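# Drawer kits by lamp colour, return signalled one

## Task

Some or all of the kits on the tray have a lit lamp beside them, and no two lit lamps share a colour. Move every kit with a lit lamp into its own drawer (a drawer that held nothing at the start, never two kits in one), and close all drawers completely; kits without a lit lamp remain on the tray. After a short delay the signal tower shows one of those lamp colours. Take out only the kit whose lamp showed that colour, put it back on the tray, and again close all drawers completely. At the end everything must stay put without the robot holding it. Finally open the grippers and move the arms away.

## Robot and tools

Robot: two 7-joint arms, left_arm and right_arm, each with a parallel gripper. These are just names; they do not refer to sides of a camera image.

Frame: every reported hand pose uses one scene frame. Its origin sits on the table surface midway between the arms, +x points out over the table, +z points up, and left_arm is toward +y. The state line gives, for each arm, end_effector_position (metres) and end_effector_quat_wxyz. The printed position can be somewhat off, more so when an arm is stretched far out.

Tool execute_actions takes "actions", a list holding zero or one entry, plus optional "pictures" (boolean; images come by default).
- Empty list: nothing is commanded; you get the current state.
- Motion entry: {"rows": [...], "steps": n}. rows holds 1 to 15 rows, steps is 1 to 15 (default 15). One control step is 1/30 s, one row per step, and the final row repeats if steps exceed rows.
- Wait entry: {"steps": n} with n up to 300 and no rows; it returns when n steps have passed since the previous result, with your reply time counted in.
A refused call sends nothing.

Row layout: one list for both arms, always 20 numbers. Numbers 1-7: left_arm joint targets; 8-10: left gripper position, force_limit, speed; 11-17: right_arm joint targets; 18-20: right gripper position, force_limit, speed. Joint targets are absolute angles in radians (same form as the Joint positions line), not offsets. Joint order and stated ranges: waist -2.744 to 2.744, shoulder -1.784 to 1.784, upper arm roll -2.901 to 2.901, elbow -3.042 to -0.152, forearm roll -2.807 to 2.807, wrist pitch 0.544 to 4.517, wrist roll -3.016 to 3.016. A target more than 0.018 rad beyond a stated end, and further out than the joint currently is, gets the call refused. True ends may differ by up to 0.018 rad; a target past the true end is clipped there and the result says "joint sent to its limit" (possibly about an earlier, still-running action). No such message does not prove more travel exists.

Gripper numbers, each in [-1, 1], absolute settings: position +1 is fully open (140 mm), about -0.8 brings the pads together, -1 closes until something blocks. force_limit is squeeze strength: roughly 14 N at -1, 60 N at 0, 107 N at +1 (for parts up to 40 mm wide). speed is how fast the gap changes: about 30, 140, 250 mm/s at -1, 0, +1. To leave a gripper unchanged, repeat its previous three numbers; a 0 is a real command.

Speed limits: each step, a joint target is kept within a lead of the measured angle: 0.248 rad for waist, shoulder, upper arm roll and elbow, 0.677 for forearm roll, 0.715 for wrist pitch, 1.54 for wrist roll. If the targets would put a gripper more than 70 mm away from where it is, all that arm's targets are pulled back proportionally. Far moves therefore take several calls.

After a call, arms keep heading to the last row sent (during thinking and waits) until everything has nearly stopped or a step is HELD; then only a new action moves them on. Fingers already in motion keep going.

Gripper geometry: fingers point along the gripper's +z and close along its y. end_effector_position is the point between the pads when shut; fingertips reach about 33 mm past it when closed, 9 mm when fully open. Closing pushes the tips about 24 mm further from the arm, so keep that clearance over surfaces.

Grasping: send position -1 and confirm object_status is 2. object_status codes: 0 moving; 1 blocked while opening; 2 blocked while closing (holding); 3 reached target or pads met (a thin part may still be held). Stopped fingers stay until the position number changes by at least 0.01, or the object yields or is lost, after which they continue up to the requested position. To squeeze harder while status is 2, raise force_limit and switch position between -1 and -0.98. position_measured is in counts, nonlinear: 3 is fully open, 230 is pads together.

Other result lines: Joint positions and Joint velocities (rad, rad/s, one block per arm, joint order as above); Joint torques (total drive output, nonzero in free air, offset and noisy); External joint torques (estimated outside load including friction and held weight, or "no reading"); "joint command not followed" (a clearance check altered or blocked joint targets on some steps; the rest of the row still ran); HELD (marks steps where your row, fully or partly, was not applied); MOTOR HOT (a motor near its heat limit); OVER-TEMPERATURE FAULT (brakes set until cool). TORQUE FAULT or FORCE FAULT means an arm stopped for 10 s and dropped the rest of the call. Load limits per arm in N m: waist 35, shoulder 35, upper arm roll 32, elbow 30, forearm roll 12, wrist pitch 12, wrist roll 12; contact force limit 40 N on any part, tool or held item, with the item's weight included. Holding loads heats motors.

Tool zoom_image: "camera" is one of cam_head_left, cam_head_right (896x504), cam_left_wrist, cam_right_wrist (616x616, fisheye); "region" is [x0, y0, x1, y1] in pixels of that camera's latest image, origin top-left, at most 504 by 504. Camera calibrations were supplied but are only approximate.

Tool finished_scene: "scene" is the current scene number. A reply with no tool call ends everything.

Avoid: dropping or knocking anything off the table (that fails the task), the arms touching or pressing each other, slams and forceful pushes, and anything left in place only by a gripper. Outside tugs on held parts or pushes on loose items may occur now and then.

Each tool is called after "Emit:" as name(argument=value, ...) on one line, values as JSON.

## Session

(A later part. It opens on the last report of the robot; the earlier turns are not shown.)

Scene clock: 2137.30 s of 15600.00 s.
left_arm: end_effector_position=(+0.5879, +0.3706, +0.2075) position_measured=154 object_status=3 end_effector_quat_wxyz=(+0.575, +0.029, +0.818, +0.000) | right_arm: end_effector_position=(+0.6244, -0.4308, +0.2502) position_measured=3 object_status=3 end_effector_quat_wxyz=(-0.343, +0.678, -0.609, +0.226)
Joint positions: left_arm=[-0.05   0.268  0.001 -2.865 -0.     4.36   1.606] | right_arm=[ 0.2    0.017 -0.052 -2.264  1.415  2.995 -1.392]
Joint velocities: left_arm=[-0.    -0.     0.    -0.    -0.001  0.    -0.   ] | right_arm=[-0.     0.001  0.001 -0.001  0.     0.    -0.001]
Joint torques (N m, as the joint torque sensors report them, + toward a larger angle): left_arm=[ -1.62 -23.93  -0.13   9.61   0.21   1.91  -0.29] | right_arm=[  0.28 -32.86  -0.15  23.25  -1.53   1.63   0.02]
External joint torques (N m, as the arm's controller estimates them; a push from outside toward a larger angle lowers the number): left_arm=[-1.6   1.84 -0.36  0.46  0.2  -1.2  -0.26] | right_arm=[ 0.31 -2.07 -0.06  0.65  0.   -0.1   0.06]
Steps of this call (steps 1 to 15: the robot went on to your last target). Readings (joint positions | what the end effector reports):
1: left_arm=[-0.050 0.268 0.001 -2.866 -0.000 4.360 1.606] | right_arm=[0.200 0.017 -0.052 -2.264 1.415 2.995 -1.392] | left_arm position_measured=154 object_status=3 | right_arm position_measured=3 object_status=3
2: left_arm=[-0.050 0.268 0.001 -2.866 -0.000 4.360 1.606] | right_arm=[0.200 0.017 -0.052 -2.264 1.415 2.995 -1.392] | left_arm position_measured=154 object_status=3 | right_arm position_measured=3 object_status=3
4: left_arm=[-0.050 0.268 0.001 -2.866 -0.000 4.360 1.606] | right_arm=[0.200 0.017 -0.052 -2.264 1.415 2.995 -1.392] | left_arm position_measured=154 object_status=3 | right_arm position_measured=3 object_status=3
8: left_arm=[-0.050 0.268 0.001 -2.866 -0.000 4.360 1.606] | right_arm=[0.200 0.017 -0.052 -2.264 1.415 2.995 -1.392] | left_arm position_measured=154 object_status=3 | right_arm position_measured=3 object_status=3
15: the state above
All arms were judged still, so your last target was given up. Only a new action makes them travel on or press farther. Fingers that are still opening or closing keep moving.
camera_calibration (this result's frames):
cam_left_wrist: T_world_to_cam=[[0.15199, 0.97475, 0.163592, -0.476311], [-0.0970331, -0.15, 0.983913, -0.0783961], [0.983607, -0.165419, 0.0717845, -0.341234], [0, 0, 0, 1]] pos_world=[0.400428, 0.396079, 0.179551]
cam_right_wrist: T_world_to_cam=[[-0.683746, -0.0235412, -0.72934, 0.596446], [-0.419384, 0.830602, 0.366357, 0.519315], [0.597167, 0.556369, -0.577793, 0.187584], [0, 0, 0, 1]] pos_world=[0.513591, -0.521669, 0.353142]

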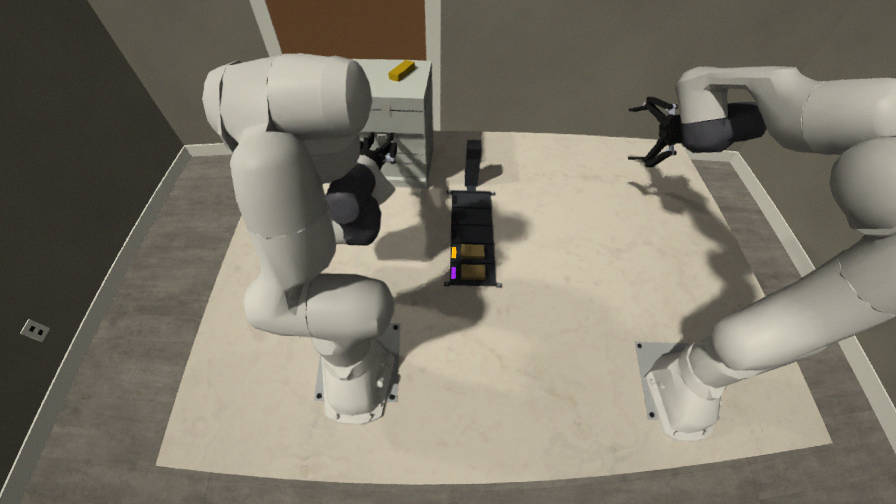

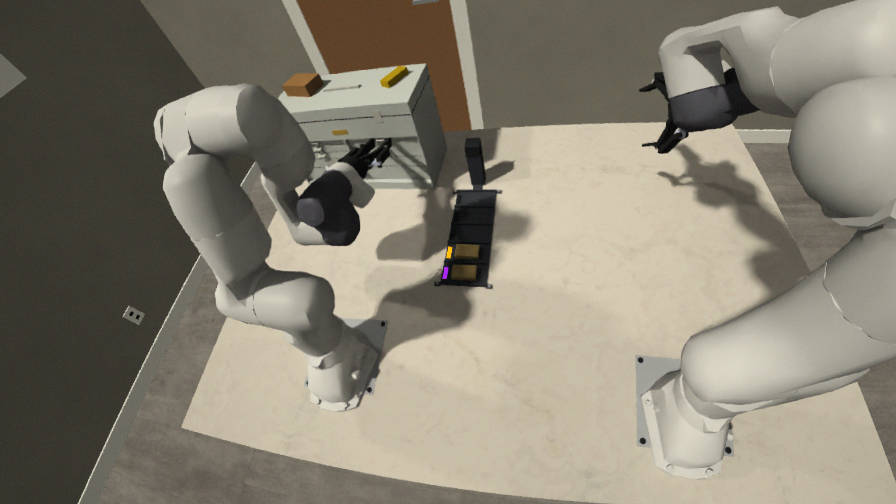

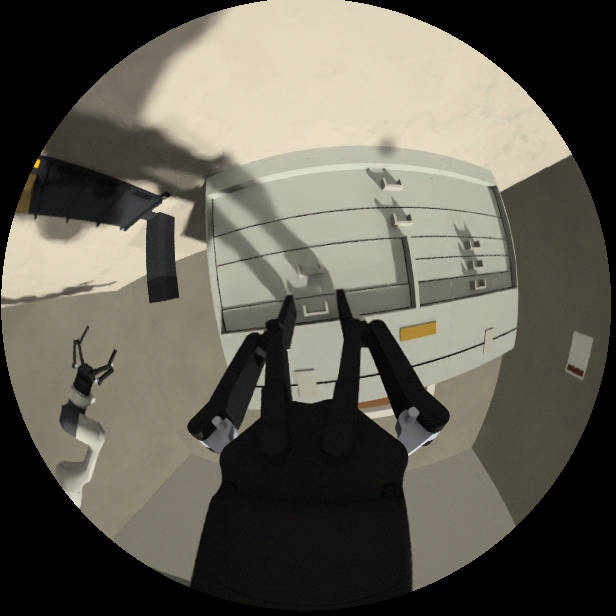

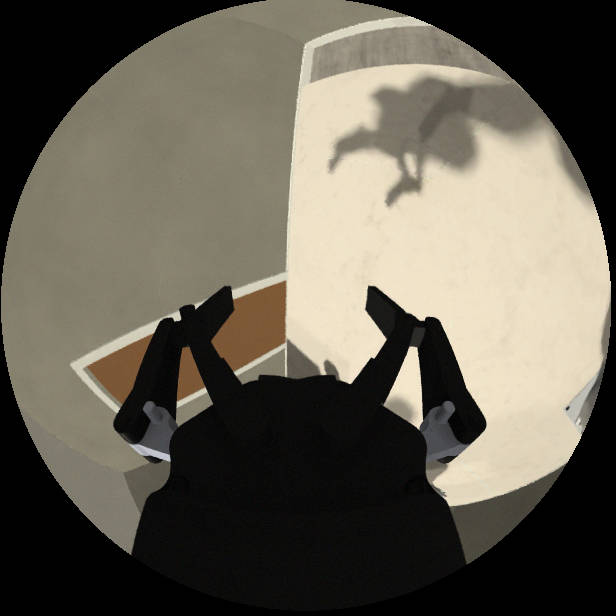

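A little further.

Emit:
execute_actions(actions=[{"rows":[[-0.052,0.274,0,-2.858,0,4.349,1.6,-0.2,0,0,0.2,0.017,-0.05,-2.264,1.415,2.995,-1.392,1,0,0],[-0.052,0.277,0,-2.851,0,4.345,1.6,-0.2,0,0,0.2,0.017,-0.05,-2.264,1.415,2.995,-1.392,1,0,0]],"steps":15}], pictures=false)

Emit:
execute_actions(actions=[{"steps":10}], pictures=false)

Scene clock: 2153.67 s of 15600.00 s.
left_arm: end_effector_position=(+0.5906, +0.3704, +0.2074) position_measured=154 object_status=3 end_effector_quat_wxyz=(+0.576, +0.029, +0.817, +0.000) | right_arm: end_effector_position=(+0.6244, -0.4308, +0.2502) position_measured=3 object_status=3 end_effector_quat_wxyz=(-0.343, +0.678, -0.609, +0.226)
Joint positions: left_arm=[-0.05   0.273  0.001 -2.857 -0.     4.357  1.606] | right_arm=[ 0.2    0.017 -0.052 -2.264  1.415  2.995 -1.392]
Joint velocities: left_arm=[ 0.     0.    -0.001 -0.    -0.001 -0.001 -0.001] | right_arm=[ 0.001  0.     0.001 -0.001  0.    -0.     0.   ]
Joint torques (N m, as the joint torque sensors report them, + toward a larger angle): left_arm=[ -2.3  -23.15   0.24  12.31   0.24   1.36  -0.19] | right_arm=[  0.21 -32.74   0.06  23.    -1.54   1.7    0.09]
External joint torques (N m, as the arm's controller estimates them; a push from outside toward a larger angle lowers the number): left_arm=[-2.29  2.79 -0.01  3.1   0.23 -1.75 -0.17] | right_arm=[ 0.18 -1.84  0.08  0.33  0.   -0.03  0.13]
Steps of this call (steps 1 to 90: nothing new was sent; then 12.87 s passed at rest; steps 91 to 105: all 15 steps of this action). Readings (joint positions | what the end effector reports):
91: left_arm=[-0.050 0.269 0.001 -2.864 -0.000 4.359 1.606] | right_arm=[0.200 0.017 -0.052 -2.264 1.415 2.995 -1.392] | left_arm position_measured=154 object_status=3 | right_arm position_measured=3 object_status=3
92: left_arm=[-0.050 0.271 0.001 -2.861 -0.000 4.358 1.606] | right_arm=[0.200 0.017 -0.052 -2.264 1.415 2.995 -1.392] | left_arm position_measured=154 object_status=3 | right_arm position_measured=3 object_status=3
94: left_arm=[-0.050 0.272 0.001 -2.858 -0.000 4.357 1.606] | right_arm=[0.200 0.017 -0.052 -2.264 1.415 2.995 -1.392] | left_arm position_measured=154 object_status=3 | right_arm position_measured=3 object_status=3
98: left_arm=[-0.050 0.273 0.001 -2.857 -0.000 4.357 1.606] | right_arm=[0.200 0.017 -0.052 -2.264 1.415 2.995 -1.392] | left_arm position_measured=154 object_status=3 | right_arm position_measured=3 object_status=3
105: the state above

Scene clock: 2154.00 s of 15600.00 s.
left_arm: end_effector_position=(+0.5906, +0.3704, +0.2074) position_measured=154 object_status=3 end_effector_quat_wxyz=(+0.576, +0.029, +0.817, +0.000) | right_arm: end_effector_position=(+0.6244, -0.4308, +0.2502) position_measured=3 object_status=3 end_effector_quat_wxyz=(-0.343, +0.678, -0.609, +0.226)
Joint positions: left_arm=[-0.05   0.273  0.001 -2.857 -0.     4.357  1.606] | right_arm=[ 0.2    0.017 -0.052 -2.264  1.415  2.995 -1.392]
Joint velocities: left_arm=[ 0.001 -0.    -0.    -0.001 -0.    -0.    -0.   ] | right_arm=[-0.001  0.002 -0.     0.002  0.001 -0.001  0.   ]
Joint torques (N m, as the joint torque sensors report them, + toward a larger angle): left_arm=[ -1.58 -23.08  -0.61  12.02   0.26   1.35  -0.22] | right_arm=[  0.57 -32.5   -0.04  23.33  -1.56   1.62   0.07]
External joint torques (N m, as the arm's controller estimates them; a push from outside toward a larger angle lowers the number): left_arm=[-1.64  2.9  -0.93  2.77  0.26 -1.76 -0.2 ] | right_arm=[ 0.74 -1.67  0.2   0.68 -0.03 -0.12  0.11]
Steps of this call (steps 1 to 10: the robot went on to your last target). Readings (joint positions | what the end effector reports):
1: left_arm=[-0.050 0.273 0.001 -2.857 -0.000 4.357 1.606] | right_arm=[0.200 0.017 -0.052 -2.264 1.415 2.995 -1.392] | left_arm position_measured=154 object_status=3 | right_arm position_measured=3 object_status=3
2: left_arm=[-0.050 0.273 0.001 -2.857 -0.000 4.357 1.606] | right_arm=[0.200 0.017 -0.052 -2.264 1.415 2.995 -1.392] | left_arm position_measured=154 object_status=3 | right_arm position_measured=3 object_status=3
4: left_arm=[-0.050 0.273 0.001 -2.857 -0.000 4.357 1.606] | right_arm=[0.200 0.017 -0.052 -2.264 1.415 2.995 -1.392] | left_arm position_measured=154 object_status=3 | right_arm position_measured=3 object_status=3
8: left_arm=[-0.050 0.273 0.001 -2.857 -0.000 4.357 1.606] | right_arm=[0.200 0.017 -0.052 -2.264 1.415 2.995 -1.392] | left_arm position_measured=154 object_status=3 | right_arm position_measured=3 object_status=3
10: the state above

Emit:
execute_actions(actions=[{"rows":[[-0.052,0.23,0,-2.991,0,4.445,1.6,-0.2,0,0,0.2,0.017,-0.05,-2.264,1.415,2.995,-1.392,1,0,0]],"steps":12}], pictures=false)

Emit:
execute_actions(actions=[{"rows":[[0.872,0.23,0,-2.991,1.0,4.3,1.4,-0.2,0,0,0.2,0.017,-0.05,-2.264,1.415,2.995,-1.392,1,0,0]],"steps":15}], pictures=false)

Emit:
execute_actions(actions=[{"steps":20}], pictures=false)

Emit:
execute_actions(actions=[{"rows":[[0.872,0.368,0,-2.531,1.099,4.061,1.34,-0.2,0,0,0.2,0.017,-0.05,-2.264,1.415,2.995,-1.392,1,0,0]],"steps":15}], pictures=false)

Emit:
execute_actions(actions=[{"steps":40}])

Scene clock: 2210.03 s of 15600.00 s.
left_arm: end_effector_position=(+0.5434, +0.3719, +0.2026) position_measured=154 object_status=3 end_effector_quat_wxyz=(+0.569, +0.029, +0.822, +0.000) | right_arm: end_effector_position=(+0.6244, -0.4308, +0.2502) position_measured=3 object_status=3 end_effector_quat_wxyz=(-0.343, +0.678, -0.609, +0.226)
Joint positions: left_arm=[-0.05   0.232  0.001 -2.989  0.     4.433  1.606] | right_arm=[ 0.2    0.017 -0.052 -2.264  1.415  2.995 -1.392]
Joint velocities: left_arm=[ 0.001 -0.005  0.001 -0.007 -0.001  0.047 -0.001] | right_arm=[-0.    -0.    -0.001  0.    -0.001  0.    -0.001]
Joint torques (N m, as the joint torque sensors report them, + toward a larger angle): left_arm=[ -1.15 -24.08  -0.42   5.9    0.15   3.86  -0.22] | right_arm=[  0.11 -32.95  -0.84  23.31  -1.56   1.68   0.09]
External joint torques (N m, as the arm's controller estimates them; a push from outside toward a larger angle lowers the number): left_arm=[-1.14 -1.4  -0.63 -1.4   0.22  0.77 -0.2 ] | right_arm=[ 0.16 -2.05 -0.73  0.63 -0.02 -0.05  0.13]
Steps of this call (steps 1 to 15: the robot went on to your last target; steps 16 to 90: nothing new was sent; then 52.63 s passed at rest; steps 91 to 102: all 12 steps of this action). Readings (joint positions | what the end effector reports):
91: left_arm=[-0.050 0.261 0.001 -2.885 0.000 4.369 1.606] | right_arm=[0.200 0.017 -0.052 -2.264 1.415 2.995 -1.392] | left_arm position_measured=154 object_status=3 | right_arm position_measured=3 object_status=3
92: left_arm=[-0.050 0.250 0.001 -2.922 0.000 4.383 1.606] | right_arm=[0.200 0.017 -0.052 -2.264 1.415 2.995 -1.392] | left_arm position_measured=154 object_status=3 | right_arm position_measured=3 object_status=3
94: left_arm=[-0.050 0.240 0.001 -2.964 0.000 4.402 1.606] | right_arm=[0.200 0.017 -0.052 -2.264 1.415 2.995 -1.392] | left_arm position_measured=154 object_status=3 | right_arm position_measured=3 object_status=3
98: left_arm=[-0.050 0.234 0.001 -2.986 0.000 4.423 1.606] | right_arm=[0.200 0.017 -0.052 -2.264 1.415 2.995 -1.392] | left_arm position_measured=154 object_status=3 | right_arm position_measured=3 object_status=3
102: the state above

Scene clock: 2210.53 s of 15600.00 s.
left_arm: end_effector_position=(+0.4671, +0.5087, +0.1751) position_measured=154 object_status=3 end_effector_quat_wxyz=(+0.528, -0.023, +0.845, -0.085) | right_arm: end_effector_position=(+0.6244, -0.4308, +0.2502) position_measured=3 object_status=3 end_effector_quat_wxyz=(-0.343, +0.678, -0.609, +0.226)
Joint positions: left_arm=[ 0.838  0.231  0.006 -2.989  0.963  4.314  1.454] | right_arm=[ 0.2    0.017 -0.052 -2.264  1.415  2.995 -1.392]
Joint velocities: left_arm=[ 0.493  0.     0.001  0.     0.256 -0.053 -0.155] | right_arm=[-0.001 -0.     0.001  0.001 -0.     0.    -0.001]
Joint torques (N m, as the joint torque sensors report them, + toward a larger angle): left_arm=[ -3.79 -22.64  -3.98   5.76   2.05   2.45  -0.3 ] | right_arm=[  0.27 -32.7   -0.35  23.14  -1.52   1.61   0.01]
External joint torques (N m, as the arm's controller estimates them; a push from outside toward a larger angle lowers the number): left_arm=[ 1.48 -0.53  1.82 -0.02  0.85 -0.57 -0.26] | right_arm=[ 0.28 -1.7  -0.28  0.4   0.02 -0.12  0.06]
Steps of this call (steps 1 to 15: all 15 steps of this action). Readings (joint positions | what the end effector reports):
1: left_arm=[-0.008 0.231 -0.004 -2.989 0.097 4.420 1.593] | right_arm=[0.200 0.017 -0.052 -2.264 1.415 2.995 -1.392] | left_arm position_measured=154 object_status=3 | right_arm position_measured=3 object_status=3
2: left_arm=[0.046 0.231 -0.004 -2.989 0.209 4.405 1.580] | right_arm=[0.200 0.017 -0.052 -2.264 1.415 2.995 -1.392] | left_arm position_measured=154 object_status=3 | right_arm position_measured=3 object_status=3
4: left_arm=[0.154 0.231 -0.003 -2.989 0.427 4.382 1.557] | right_arm=[0.200 0.017 -0.052 -2.264 1.415 2.995 -1.392] | left_arm position_measured=154 object_status=3 | right_arm position_measured=3 object_status=3
8: left_arm=[0.448 0.231 -0.006 -2.989 0.804 4.339 1.505] | right_arm=[0.200 0.017 -0.052 -2.264 1.415 2.995 -1.392] | left_arm position_measured=154 object_status=3 | right_arm position_measured=3 object_status=3
15: the state above

Scene clock: 2211.20 s of 15600.00 s.
left_arm: end_effector_position=(+0.4619, +0.5095, +0.1726) position_measured=154 object_status=3 end_effector_quat_wxyz=(+0.522, -0.038, +0.846, -0.099) | right_arm: end_effector_position=(+0.6244, -0.4308, +0.2502) position_measured=3 object_status=3 end_effector_quat_wxyz=(-0.343, +0.678, -0.609, +0.226)
Joint positions: left_arm=[ 0.869  0.231  0.003 -2.99   0.997  4.304  1.412] | right_arm=[ 0.2    0.017 -0.052 -2.264  1.415  2.995 -1.392]
Joint velocities: left_arm=[ 0.001  0.001 -0.001  0.     0.001 -0.001 -0.018] | right_arm=[-0.001 -0.    -0.    -0.001 -0.    -0.     0.001]
Joint torques (N m, as the joint torque sensors report them, + toward a larger angle): left_arm=[  1.29 -22.97  -1.99   5.48   1.05   2.64  -0.37] | right_arm=[ -0.12 -33.1    0.07  23.28  -1.54   1.6    0.01]
External joint torques (N m, as the arm's controller estimates them; a push from outside toward a larger angle lowers the number): left_arm=[ 1.27 -0.82 -1.53 -1.21  0.88 -0.6  -0.33] | right_arm=[-0.07 -2.17  0.19  0.62 -0.01 -0.13  0.05]
Steps of this call (steps 1 to 20: the robot went on to your last target). Readings (joint positions | what the end effector reports):
1: left_arm=[0.850 0.231 0.006 -2.989 0.970 4.313 1.449] | right_arm=[0.200 0.017 -0.052 -2.264 1.415 2.995 -1.392] | left_arm position_measured=154 object_status=3 | right_arm position_measured=3 object_status=3
2: left_arm=[0.858 0.231 0.006 -2.989 0.976 4.311 1.445] | right_arm=[0.200 0.017 -0.052 -2.264 1.415 2.995 -1.392] | left_arm position_measured=154 object_status=3 | right_arm position_measured=3 object_status=3
4: left_arm=[0.865 0.231 0.005 -2.989 0.985 4.309 1.437] | right_arm=[0.200 0.017 -0.052 -2.264 1.415 2.995 -1.392] | left_arm position_measured=154 object_status=3 | right_arm position_measured=3 object_status=3
8: left_arm=[0.868 0.231 0.003 -2.989 0.993 4.306 1.426] | right_arm=[0.200 0.017 -0.052 -2.264 1.415 2.995 -1.392] | left_arm position_measured=154 object_status=3 | right_arm position_measured=3 object_status=3
20: the state above

Scene clock: 2211.70 s of 15600.00 s.
left_arm: end_effector_position=(+0.5566, +0.6262, +0.1661) position_measured=154 object_status=3 end_effector_quat_wxyz=(+0.507, +0.048, +0.860, -0.009) | right_arm: end_effector_position=(+0.6244, -0.4308, +0.2502) position_measured=3 object_status=3 end_effector_quat_wxyz=(-0.343, +0.678, -0.609, +0.226)
Joint positions: left_arm=[ 0.87   0.365  0.001 -2.534  1.093  4.08   1.361] | right_arm=[ 0.2    0.017 -0.052 -2.264  1.415  2.995 -1.392]
Joint velocities: left_arm=[ 0.     0.021  0.     0.011  0.024 -0.093 -0.049] | right_arm=[ 0.001 -0.001 -0.002 -0.    -0.001 -0.001  0.   ]
Joint torques (N m, as the joint torque sensors report them, + toward a larger angle): left_arm=[  0.2  -30.87  -2.15  12.79   0.24   2.77  -0.38] | right_arm=[  0.15 -32.76  -0.24  23.15  -1.5    1.62   0.03]
External joint torques (N m, as the arm's controller estimates them; a push from outside toward a larger angle lowers the number): left_arm=[ 0.21  1.7  -1.23 -0.02  0.89 -0.52 -0.36] | right_arm=[ 0.25 -1.85 -0.08  0.47  0.03 -0.12  0.07]
Steps of this call (steps 1 to 15: all 15 steps of this action). Readings (joint positions | what the end effector reports):
1: left_arm=[0.870 0.256 0.002 -2.947 1.017 4.277 1.407] | right_arm=[0.200 0.017 -0.052 -2.264 1.415 2.995 -1.392] | left_arm position_measured=154 object_status=3 | right_arm position_measured=3 object_status=3
2: left_arm=[0.870 0.289 0.001 -2.882 1.033 4.244 1.402] | right_arm=[0.200 0.017 -0.052 -2.264 1.415 2.995 -1.392] | left_arm position_measured=154 object_status=3 | right_arm position_measured=3 object_status=3
4: left_arm=[0.870 0.333 0.001 -2.753 1.056 4.192 1.393] | right_arm=[0.200 0.017 -0.052 -2.264 1.415 2.995 -1.392] | left_arm position_measured=154 object_status=3 | right_arm position_measured=3 object_status=3
8: left_arm=[0.870 0.357 0.001 -2.571 1.080 4.124 1.377] | right_arm=[0.200 0.017 -0.052 -2.264 1.415 2.995 -1.392] | left_arm position_measured=154 object_status=3 | right_arm position_measured=3 object_status=3
15: the state above

Scene clock: 2213.03 s of 15600.00 s.
left_arm: end_effector_position=(+0.5557, +0.6268, +0.1611) position_measured=154 object_status=3 end_effector_quat_wxyz=(+0.501, +0.042, +0.864, -0.012) | right_arm: end_effector_position=(+0.6244, -0.4308, +0.2502) position_measured=3 object_status=3 end_effector_quat_wxyz=(-0.343, +0.678, -0.609, +0.226)
Joint positions: left_arm=[ 0.87   0.366  0.001 -2.532  1.096  4.065  1.347] | right_arm=[ 0.2    0.017 -0.052 -2.264  1.415  2.995 -1.392]
Joint velocities: left_arm=[ 0.    -0.002 -0.001  0.     0.    -0.    -0.001] | right_arm=[ 0.    -0.    -0.    -0.     0.    -0.001 -0.   ]
Joint torques (N m, as the joint torque sensors report them, + toward a larger angle): left_arm=[  0.59 -31.32  -1.72  13.44   0.24   2.7   -0.22] | right_arm=[  0.21 -32.81  -0.74  23.13  -1.55   1.62   0.02]
External joint torques (N m, as the arm's controller estimates them; a push from outside toward a larger angle lowers the number): left_arm=[ 0.58  1.3  -0.81  0.49  0.89 -0.57 -0.2 ] | right_arm=[ 0.31 -1.92 -0.58  0.47 -0.02 -0.12  0.07]
Steps of this call (steps 1 to 30: the robot went on to your last target; steps 31 to 40: nothing new was sent). Readings (joint positions | what the end effector reports):
1: left_arm=[0.870 0.365 0.001 -2.533 1.094 4.077 1.360] | right_arm=[0.200 0.017 -0.052 -2.264 1.415 2.995 -1.392] | left_arm position_measured=154 object_status=3 | right_arm position_measured=3 object_status=3
2: left_arm=[0.870 0.366 0.001 -2.533 1.095 4.075 1.358] | right_arm=[0.200 0.017 -0.052 -2.264 1.415 2.995 -1.392] | left_arm position_measured=154 object_status=3 | right_arm position_measured=3 object_status=3
4: left_arm=[0.870 0.366 0.001 -2.533 1.095 4.072 1.356] | right_arm=[0.200 0.017 -0.052 -2.264 1.415 2.995 -1.392] | left_arm position_measured=154 object_status=3 | right_arm position_measured=3 object_status=3
8: left_arm=[0.870 0.366 0.001 -2.533 1.096 4.068 1.353] | right_arm=[0.200 0.017 -0.052 -2.264 1.415 2.995 -1.392] | left_arm position_measured=154 object_status=3 | right_arm position_measured=3 object_status=3
40: the state above
All arms were judged still, so your last target was given up. Only a new action makes them travel on or press farther. Fingers that are still opening or closing keep moving.
camera_calibration (this result's frames):
cam_left_wrist: T_world_to_cam=[[0.210561, 0.968618, 0.132071, -0.73721], [0.0719033, -0.150079, 0.986056, -0.0916222], [0.974933, -0.198128, -0.101248, -0.210629], [0, 0, 0, 1]] pos_world=[0.367165, 0.658593, 0.166383]
cam_right_wrist: T_world_to_cam=[[-0.683746, -0.0235414, -0.72934, 0.596445], [-0.419384, 0.830602, 0.366357, 0.519315], [0.597167, 0.556369, -0.577793, 0.187584], [0, 0, 0, 1]] pos_world=[0.513591, -0.521669, 0.353142]

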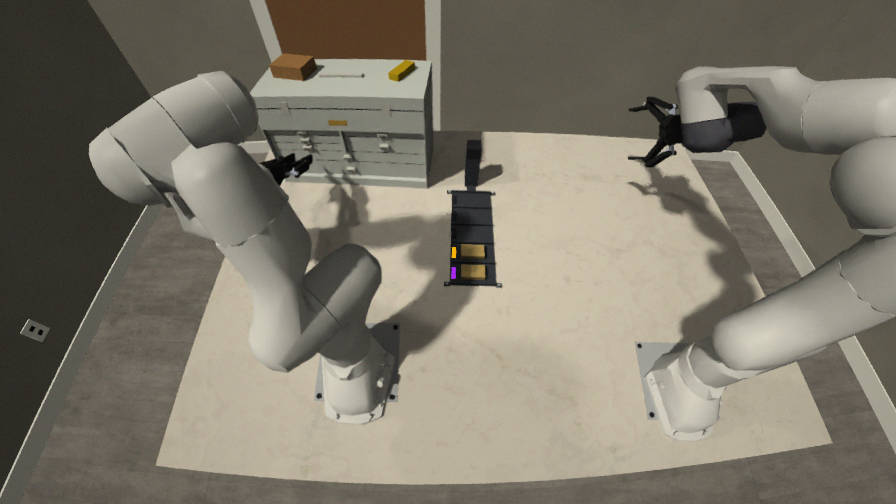

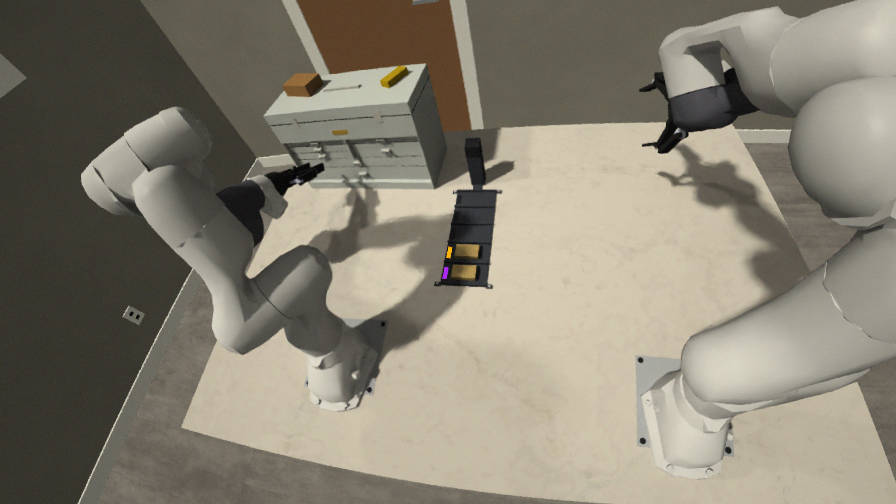

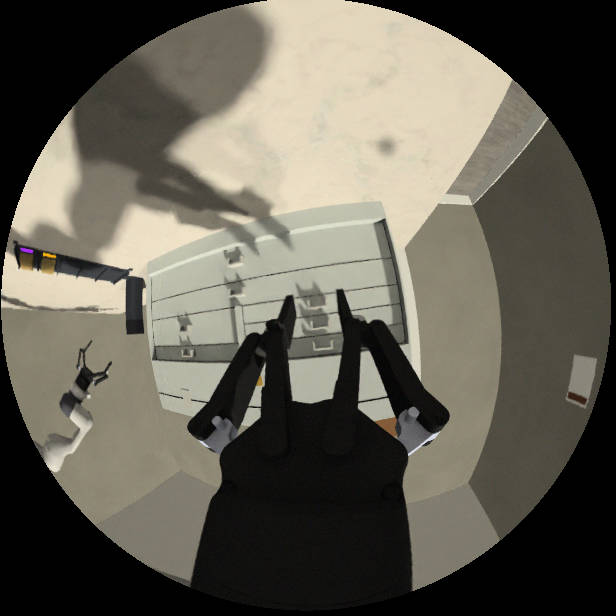

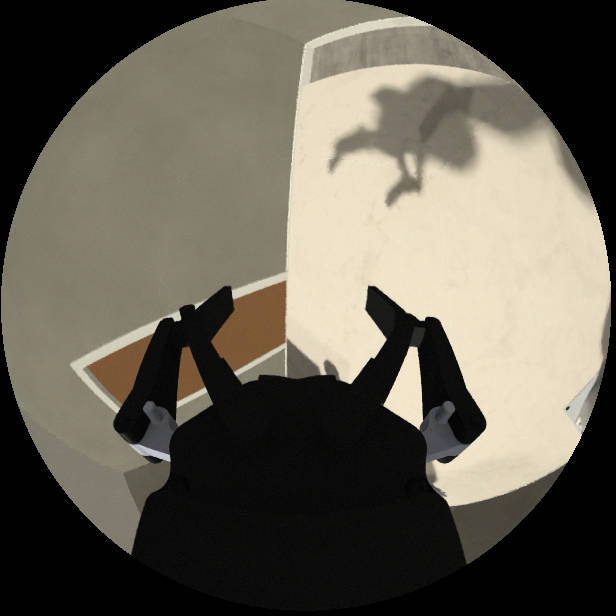

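Excellent IK. Zoom.

Emit:
zoom_image(camera="cam_left_wrist", region=[240, 260, 400, 380])

Region (240, 260, 400, 380) of cam_left_wrist's 616x616 image, scaled by 3.150, with more detail than that image has; it fills the top 378 rows of this view, and the rest is white.

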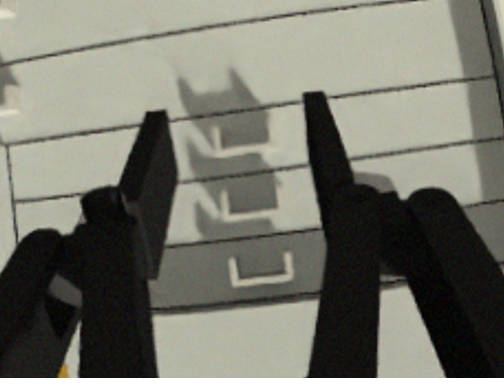

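Emit:
execute_actions(actions=[{"rows":[[0.874,0.394,0,-2.521,1.089,4.07,1.335,-0.2,0,0,0.2,0.017,-0.05,-2.264,1.415,2.995,-1.392,1,0,0]],"steps":12}], pictures=false)

Emit:
execute_actions(actions=[{"rows":[[0.864,0.399,0,-2.51,1.08,4.06,1.325,-0.2,0,0,0.2,0.017,-0.05,-2.264,1.415,2.995,-1.392,1,0,0],[0.854,0.404,0,-2.5,1.073,4.055,1.32,-0.2,0,0,0.2,0.017,-0.05,-2.264,1.415,2.995,-1.392,1,0,0],[0.844,0.409,0,-2.489,1.066,4.05,1.315,-0.2,0,0,0.2,0.017,-0.05,-2.264,1.415,2.995,-1.392,1,0,0],[0.834,0.414,0,-2.478,1.06,4.045,1.315,-0.2,0,0,0.2,0.017,-0.05,-2.264,1.415,2.995,-1.392,1,0,0],[0.824,0.419,0,-2.468,1.056,4.0445,1.315,-0.2,0,0,0.2,0.017,-0.05,-2.264,1.415,2.995,-1.392,1,0,0]],"steps":15}], pictures=false)

Emit:
execute_actions(actions=[{"steps":25}])

Emit:
zoom_image(camera="cam_left_wrist", region=[240, 260, 400, 380])

Scene clock: 2258.93 s of 15600.00 s.
left_arm: end_effector_position=(+0.5556, +0.6282, +0.1511) position_measured=154 object_status=3 end_effector_quat_wxyz=(+0.497, +0.035, +0.867, -0.017) | right_arm: end_effector_position=(+0.6244, -0.4308, +0.2502) position_measured=3 object_status=3 end_effector_quat_wxyz=(-0.343, +0.678, -0.609, +0.226)
Joint positions: left_arm=[ 0.871  0.392  0.001 -2.523  1.092  4.066  1.343] | right_arm=[ 0.2    0.017 -0.052 -2.264  1.415  2.995 -1.392]
Joint velocities: left_arm=[ 0.    -0.    -0.     0.002 -0.     0.001 -0.005] | right_arm=[-0.    -0.001  0.002  0.     0.    -0.     0.001]
Joint torques (N m, as the joint torque sensors report them, + toward a larger angle): left_arm=[  0.75 -31.75  -1.43  12.96  -1.08   3.95  -0.31] | right_arm=[  0.48 -32.77  -0.22  23.12  -1.53   1.61   0.06]
External joint torques (N m, as the arm's controller estimates them; a push from outside toward a larger angle lowers the number): left_arm=[ 0.75  1.2  -0.47  0.37 -0.48  0.67 -0.29] | right_arm=[ 0.42 -1.75 -0.22  0.36  0.01 -0.12  0.11]
Steps of this call (steps 1 to 90: nothing new was sent; then 42.50 s passed at rest; steps 91 to 102: all 12 steps of this action). Readings (joint positions | what the end effector reports):
91: left_arm=[0.870 0.371 0.001 -2.529 1.095 4.066 1.346] | right_arm=[0.200 0.017 -0.052 -2.264 1.415 2.995 -1.392] | left_arm position_measured=154 object_status=3 | right_arm position_measured=3 object_status=3
92: left_arm=[0.871 0.377 0.001 -2.526 1.094 4.066 1.346] | right_arm=[0.200 0.017 -0.052 -2.264 1.415 2.995 -1.392] | left_arm position_measured=154 object_status=3 | right_arm position_measured=3 object_status=3
94: left_arm=[0.871 0.387 0.001 -2.524 1.093 4.066 1.345] | right_arm=[0.200 0.017 -0.052 -2.264 1.415 2.995 -1.392] | left_arm position_measured=154 object_status=3 | right_arm position_measured=3 object_status=3
98: left_arm=[0.871 0.392 0.001 -2.523 1.092 4.066 1.344] | right_arm=[0.200 0.017 -0.052 -2.264 1.415 2.995 -1.392] | left_arm position_measured=154 object_status=3 | right_arm position_measured=3 object_status=3
102: the state above

Scene clock: 2259.43 s of 15600.00 s.
left_arm: end_effector_position=(+0.5793, +0.6281, +0.1530) position_measured=154 object_status=3 end_effector_quat_wxyz=(+0.501, +0.037, +0.865, -0.016) | right_arm: end_effector_position=(+0.6244, -0.4308, +0.2502) position_measured=3 object_status=3 end_effector_quat_wxyz=(-0.343, +0.678, -0.609, +0.226)
Joint positions: left_arm=[ 0.827  0.417  0.    -2.47   1.06   4.05   1.326] | right_arm=[ 0.2    0.017 -0.052 -2.264  1.415  2.995 -1.392]
Joint velocities: left_arm=[-0.     0.002  0.     0.002 -0.008 -0.008 -0.014] | right_arm=[ 0.     0.001  0.001  0.    -0.    -0.    -0.001]
Joint torques (N m, as the joint torque sensors report them, + toward a larger angle): left_arm=[ -1.9  -33.3   -1.1   14.12  -1.2    2.57  -0.29] | right_arm=[  0.11 -33.04  -0.12  23.02  -1.5    1.6    0.07]
External joint torques (N m, as the arm's controller estimates them; a push from outside toward a larger angle lowers the number): left_arm=[-1.96  0.97 -0.14  0.93 -0.54 -0.69 -0.27] | right_arm=[ 0.12 -2.12 -0.05  0.31  0.03 -0.13  0.11]
Steps of this call (steps 1 to 15: all 15 steps of this action). Readings (joint positions | what the end effector reports):
1: left_arm=[0.870 0.393 0.001 -2.520 1.090 4.066 1.342] | right_arm=[0.200 0.017 -0.052 -2.264 1.415 2.995 -1.392] | left_arm position_measured=154 object_status=3 | right_arm position_measured=3 object_status=3
2: left_arm=[0.868 0.396 0.001 -2.515 1.087 4.065 1.340] | right_arm=[0.200 0.017 -0.052 -2.264 1.415 2.995 -1.392] | left_arm position_measured=154 object_status=3 | right_arm position_measured=3 object_status=3
4: left_arm=[0.855 0.403 0.002 -2.499 1.078 4.061 1.337] | right_arm=[0.200 0.017 -0.052 -2.264 1.415 2.995 -1.392] | left_arm position_measured=154 object_status=3 | right_arm position_measured=3 object_status=3
8: left_arm=[0.831 0.414 0.000 -2.474 1.065 4.054 1.331] | right_arm=[0.200 0.017 -0.052 -2.264 1.415 2.995 -1.392] | left_arm position_measured=154 object_status=3 | right_arm position_measured=3 object_status=3
15: the state above

Scene clock: 2260.27 s of 15600.00 s.
left_arm: end_effector_position=(+0.5793, +0.6285, +0.1527) position_measured=154 object_status=3 end_effector_quat_wxyz=(+0.500, +0.035, +0.865, -0.016) | right_arm: end_effector_position=(+0.6244, -0.4308, +0.2502) position_measured=3 object_status=3 end_effector_quat_wxyz=(-0.343, +0.678, -0.609, +0.226)
Joint positions: left_arm=[ 0.827  0.417  0.    -2.469  1.059  4.049  1.322] | right_arm=[ 0.2    0.017 -0.052 -2.264  1.415  2.995 -1.392]
Joint velocities: left_arm=[-0.001 -0.003  0.     0.     0.     0.    -0.001] | right_arm=[-0.    -0.001 -0.001  0.001  0.     0.    -0.   ]
Joint torques (N m, as the joint torque sensors report them, + toward a larger angle): left_arm=[ -1.87 -33.18  -0.97  13.35  -1.21   2.69  -0.25] | right_arm=[  0.04 -32.39  -0.18  23.16  -1.51   1.64   0.02]
External joint torques (N m, as the arm's controller estimates them; a push from outside toward a larger angle lowers the number): left_arm=[-1.93  1.28  0.    0.05 -0.53 -0.58 -0.23] | right_arm=[ 0.12 -1.38 -0.04  0.43  0.02 -0.1   0.06]
Steps of this call (steps 1 to 15: the robot went on to your last target; steps 16 to 25: nothing new was sent). Readings (joint positions | what the end effector reports):
1: left_arm=[0.827 0.417 0.000 -2.470 1.060 4.050 1.326] | right_arm=[0.200 0.017 -0.052 -2.264 1.415 2.995 -1.392] | left_arm position_measured=154 object_status=3 | right_arm position_measured=3 object_status=3
2: left_arm=[0.827 0.417 0.000 -2.470 1.059 4.050 1.325] | right_arm=[0.200 0.017 -0.052 -2.264 1.415 2.995 -1.392] | left_arm position_measured=154 object_status=3 | right_arm position_measured=3 object_status=3
4: left_arm=[0.827 0.417 0.000 -2.470 1.059 4.049 1.325] | right_arm=[0.200 0.017 -0.052 -2.264 1.415 2.995 -1.392] | left_arm position_measured=154 object_status=3 | right_arm position_measured=3 object_status=3
8: left_arm=[0.827 0.417 0.000 -2.470 1.059 4.049 1.324] | right_arm=[0.200 0.017 -0.052 -2.264 1.415 2.995 -1.392] | left_arm position_measured=154 object_status=3 | right_arm position_measured=3 object_status=3
25: the state above
All arms were judged still, so your last target was given up. Only a new action makes them travel on or press farther. Fingers that are still opening or closing keep moving.
camera_calibration (this result's frames):
cam_left_wrist: T_world_to_cam=[[0.203204, 0.972157, 0.116703, -0.73832], [0.0752465, -0.134342, 0.988074, -0.0969025], [0.976241, -0.191999, -0.10045, -0.238948], [0, 0, 0, 1]] pos_world=[0.390592, 0.658867, 0.157908]
cam_right_wrist: T_world_to_cam=[[-0.683746, -0.0235412, -0.72934, 0.596446], [-0.419384, 0.830602, 0.366357, 0.519315], [0.597167, 0.556369, -0.577793, 0.187584], [0, 0, 0, 1]] pos_world=[0.513591, -0.521669, 0.353142]

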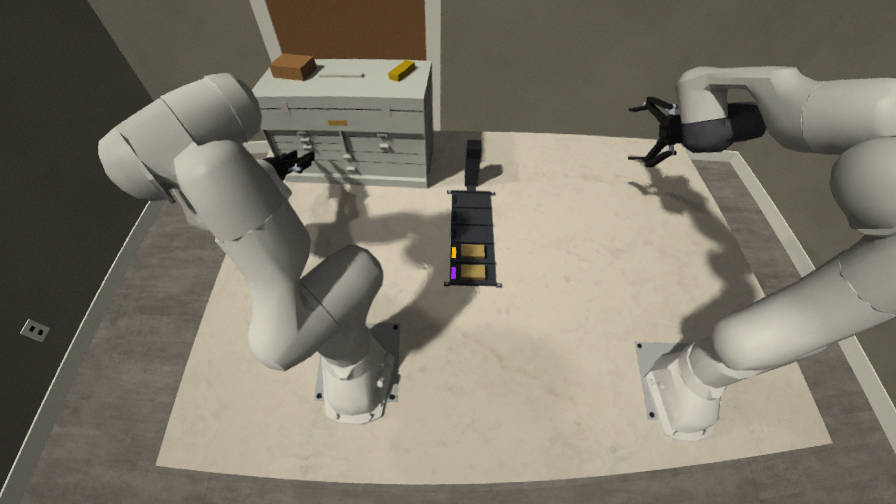

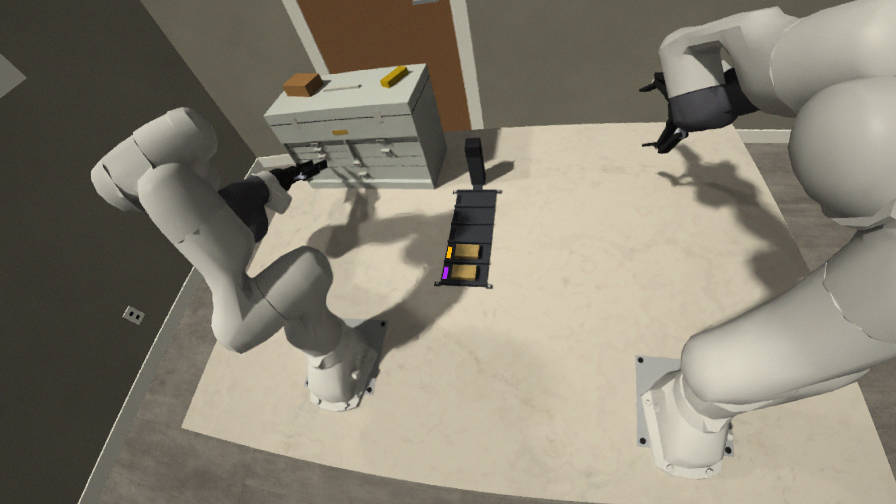

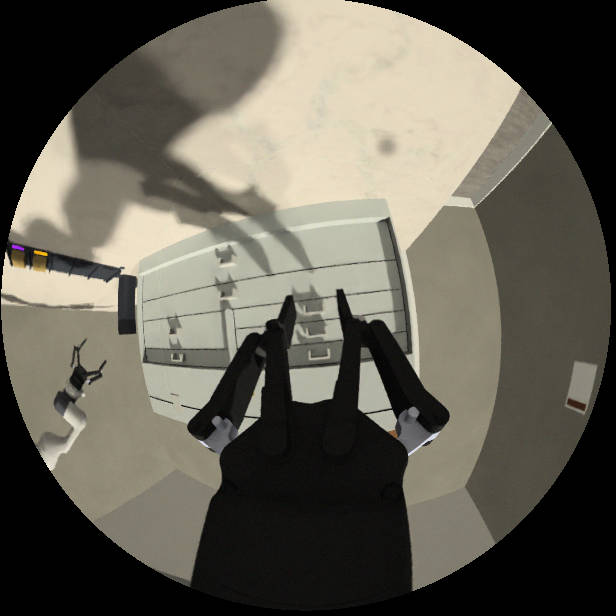

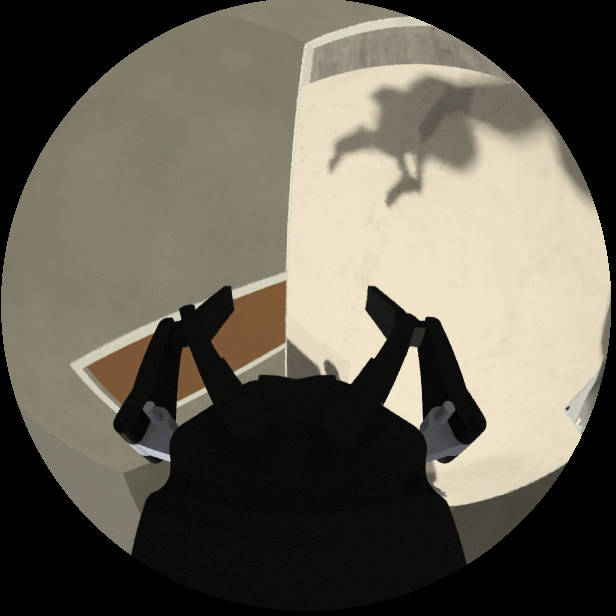

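Region (240, 260, 400, 380) of cam_left_wrist's 616x616 image, scaled by 3.150, with more detail than that image has; it fills the top 378 rows of this view, and the rest is white.

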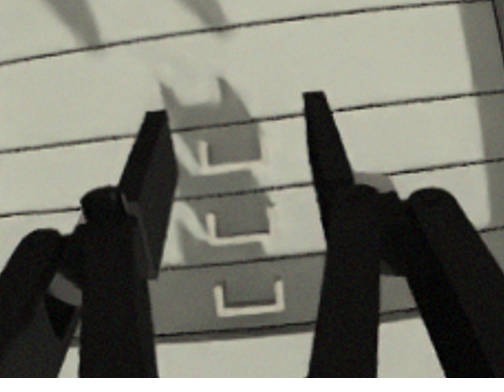

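Emit:
execute_actions(actions=[{"rows":[[0.814,0.419,0,-2.468,1.052,4.04,1.305,-0.2,0,0,0.2,0.017,-0.05,-2.264,1.415,2.995,-1.392,1,0,0],[0.814,0.419,0,-2.468,1.05,4.038,1.3,-0.2,0,0,0.2,0.017,-0.05,-2.264,1.415,2.995,-1.392,1,0,0],[0.806,0.423,0,-2.46,1.045,4.034,1.296,-0.2,0,0,0.2,0.017,-0.05,-2.264,1.415,2.995,-1.392,1,0,0],[0.798,0.427,0,-2.451,1.04,4.03,1.296,-0.2,0,0,0.2,0.017,-0.05,-2.264,1.415,2.995,-1.392,1,0,0],[0.791,0.431,0,-2.443,1.035,4.027,1.296,-0.2,0,0,0.2,0.017,-0.05,-2.264,1.415,2.995,-1.392,1,0,0],[0.783,0.435,0,-2.435,1.031,4.0256,1.296,-0.2,0,0,0.2,0.017,-0.05,-2.264,1.415,2.995,-1.392,1,0,0],[0.776,0.438,0,-2.427,1.031,4.0256,1.296,-0.2,0,0,0.2,0.017,-0.05,-2.264,1.415,2.995,-1.392,1,0,0]],"steps":15}], pictures=false)

Emit:
execute_actions(actions=[{"steps":25}])

Emit:
zoom_image(camera="cam_left_wrist", region=[240, 260, 400, 380])

Scene clock: 2282.43 s of 15600.00 s.
left_arm: end_effector_position=(+0.6006, +0.6194, +0.1530) position_measured=154 object_status=3 end_effector_quat_wxyz=(+0.501, +0.041, +0.864, -0.019) | right_arm: end_effector_position=(+0.6244, -0.4308, +0.2502) position_measured=3 object_status=3 end_effector_quat_wxyz=(-0.343, +0.678, -0.609, +0.226)
Joint positions: left_arm=[ 0.779  0.436  0.    -2.429  1.035  4.031  1.307] | right_arm=[ 0.2    0.017 -0.052 -2.264  1.415  2.995 -1.392]
Joint velocities: left_arm=[-0.     0.003 -0.     0.006 -0.009 -0.01  -0.014] | right_arm=[-0.001 -0.001 -0.     0.001  0.    -0.     0.   ]
Joint torques (N m, as the joint torque sensors report them, + toward a larger angle): left_arm=[ -2.65 -33.76  -1.03  14.42  -1.03   2.81  -0.34] | right_arm=[  0.13 -32.68   0.08  23.18  -1.54   1.61   0.02]
External joint torques (N m, as the arm's controller estimates them; a push from outside toward a larger angle lowers the number): left_arm=[-2.5   1.51  0.13  0.85 -0.37 -0.44 -0.31] | right_arm=[ 0.2  -1.69  0.22  0.47 -0.01 -0.14  0.06]
Steps of this call (steps 1 to 90: nothing new was sent; then 18.67 s passed at rest; steps 91 to 105: all 15 steps of this action). Readings (joint positions | what the end effector reports):
91: left_arm=[0.825 0.417 0.001 -2.469 1.058 4.048 1.321] | right_arm=[0.200 0.017 -0.052 -2.264 1.415 2.995 -1.392] | left_arm position_measured=154 object_status=3 | right_arm position_measured=3 object_status=3
92: left_arm=[0.823 0.417 0.001 -2.469 1.056 4.047 1.319] | right_arm=[0.200 0.017 -0.052 -2.264 1.415 2.995 -1.392] | left_arm position_measured=154 object_status=3 | right_arm position_measured=3 object_status=3
94: left_arm=[0.814 0.420 0.001 -2.463 1.052 4.044 1.316] | right_arm=[0.200 0.017 -0.052 -2.264 1.415 2.995 -1.392] | left_arm position_measured=154 object_status=3 | right_arm position_measured=3 object_status=3
98: left_arm=[0.788 0.432 0.001 -2.438 1.040 4.036 1.311] | right_arm=[0.200 0.017 -0.052 -2.264 1.415 2.995 -1.392] | left_arm position_measured=154 object_status=3 | right_arm position_measured=3 object_status=3
105: the state above

Scene clock: 2283.27 s of 15600.00 s.
left_arm: end_effector_position=(+0.6006, +0.6200, +0.1526) position_measured=154 object_status=3 end_effector_quat_wxyz=(+0.501, +0.039, +0.865, -0.019) | right_arm: end_effector_position=(+0.6244, -0.4308, +0.2502) position_measured=3 object_status=3 end_effector_quat_wxyz=(-0.343, +0.678, -0.609, +0.226)
Joint positions: left_arm=[ 0.779  0.436  0.    -2.428  1.034  4.03   1.303] | right_arm=[ 0.2    0.017 -0.052 -2.264  1.415  2.995 -1.392]
Joint velocities: left_arm=[ 0.    -0.001 -0.    -0.001  0.    -0.001 -0.002] | right_arm=[-0.     0.001  0.001  0.     0.    -0.     0.   ]
Joint torques (N m, as the joint torque sensors report them, + toward a larger angle): left_arm=[ -1.49 -34.21  -1.35  13.87  -1.11   2.69  -0.28] | right_arm=[  0.13 -32.94  -0.3   22.99  -1.54   1.59   0.  ]
External joint torques (N m, as the arm's controller estimates them; a push from outside toward a larger angle lowers the number): left_arm=[-1.44  1.12 -0.27  0.21 -0.42 -0.56 -0.26] | right_arm=[ 0.11 -2.08 -0.26  0.35 -0.01 -0.13  0.04]
Steps of this call (steps 1 to 15: the robot went on to your last target; steps 16 to 25: nothing new was sent). Readings (joint positions | what the end effector reports):
1: left_arm=[0.779 0.436 0.000 -2.429 1.035 4.031 1.306] | right_arm=[0.200 0.017 -0.052 -2.264 1.415 2.995 -1.392] | left_arm position_measured=154 object_status=3 | right_arm position_measured=3 object_status=3
2: left_arm=[0.779 0.436 0.000 -2.429 1.034 4.031 1.306] | right_arm=[0.200 0.017 -0.052 -2.264 1.415 2.995 -1.392] | left_arm position_measured=154 object_status=3 | right_arm position_measured=3 object_status=3
4: left_arm=[0.779 0.436 0.000 -2.429 1.034 4.030 1.305] | right_arm=[0.200 0.017 -0.052 -2.264 1.415 2.995 -1.392] | left_arm position_measured=154 object_status=3 | right_arm position_measured=3 object_status=3
8: left_arm=[0.779 0.436 0.000 -2.429 1.034 4.030 1.304] | right_arm=[0.200 0.017 -0.052 -2.264 1.415 2.995 -1.392] | left_arm position_measured=154 object_status=3 | right_arm position_measured=3 object_status=3
25: the state above
All arms were judged still, so your last target was given up. Only a new action makes them travel on or press farther. Fingers that are still opening or closing keep moving.
camera_calibration (this result's frames):
cam_left_wrist: T_world_to_cam=[[0.213074, 0.970147, 0.11582, -0.738892], [0.0732777, -0.134076, 0.988258, -0.0985869], [0.974284, -0.202085, -0.0996584, -0.254108], [0, 0, 0, 1]] pos_world=[0.412236, 0.652264, 0.157684]
cam_right_wrist: T_world_to_cam=[[-0.683746, -0.023542, -0.729341, 0.596445], [-0.419385, 0.830602, 0.366356, 0.519315], [0.597167, 0.556369, -0.577794, 0.187584], [0, 0, 0, 1]] pos_world=[0.513591, -0.521668, 0.353142]

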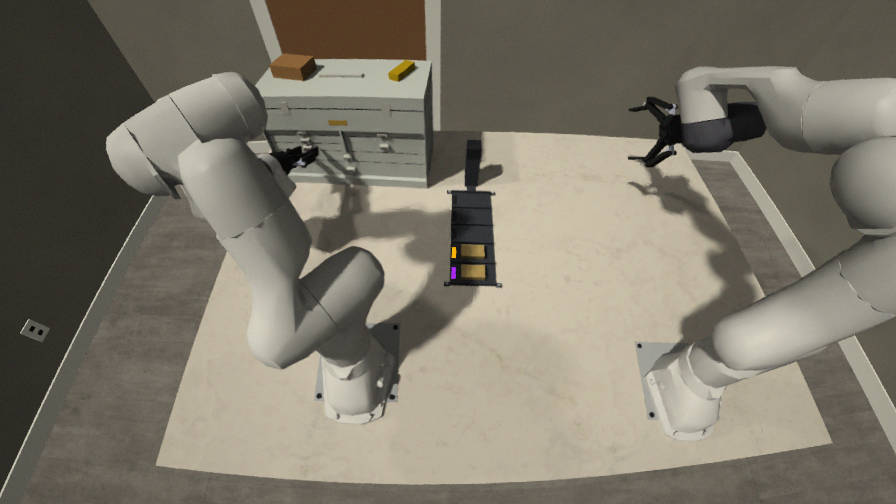

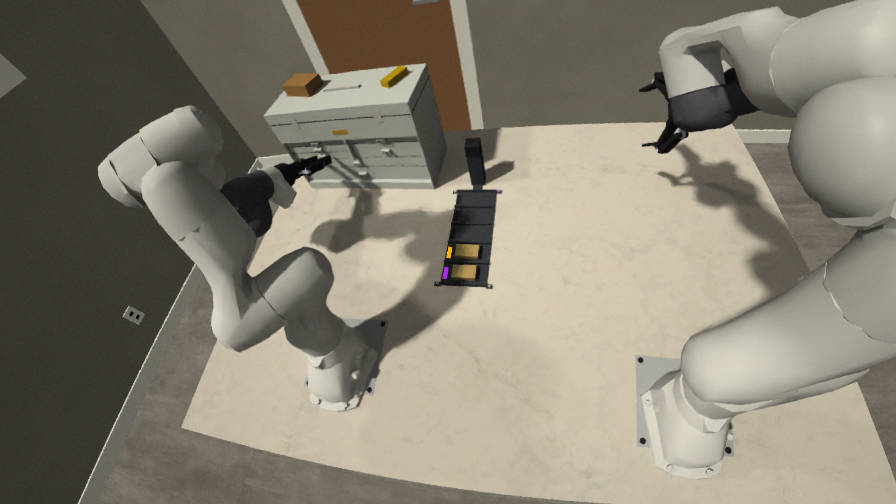

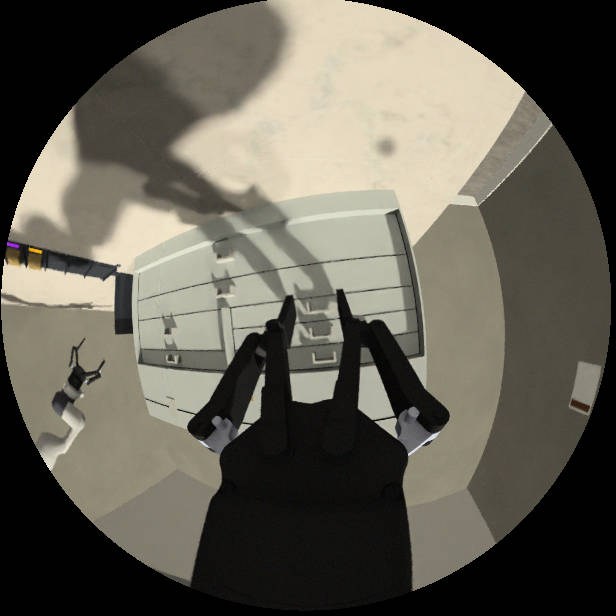

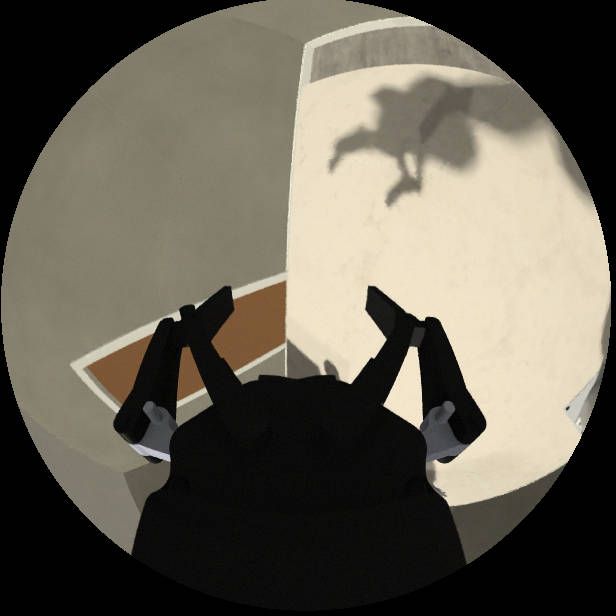

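Region (240, 260, 400, 380) of cam_left_wrist's 616x616 image, scaled by 3.150, with more detail than that image has; it fills the top 378 rows of this view, and the rest is white.

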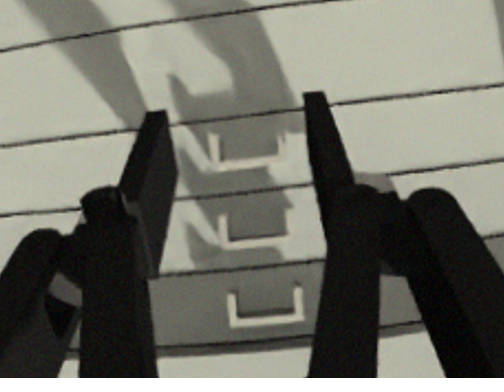

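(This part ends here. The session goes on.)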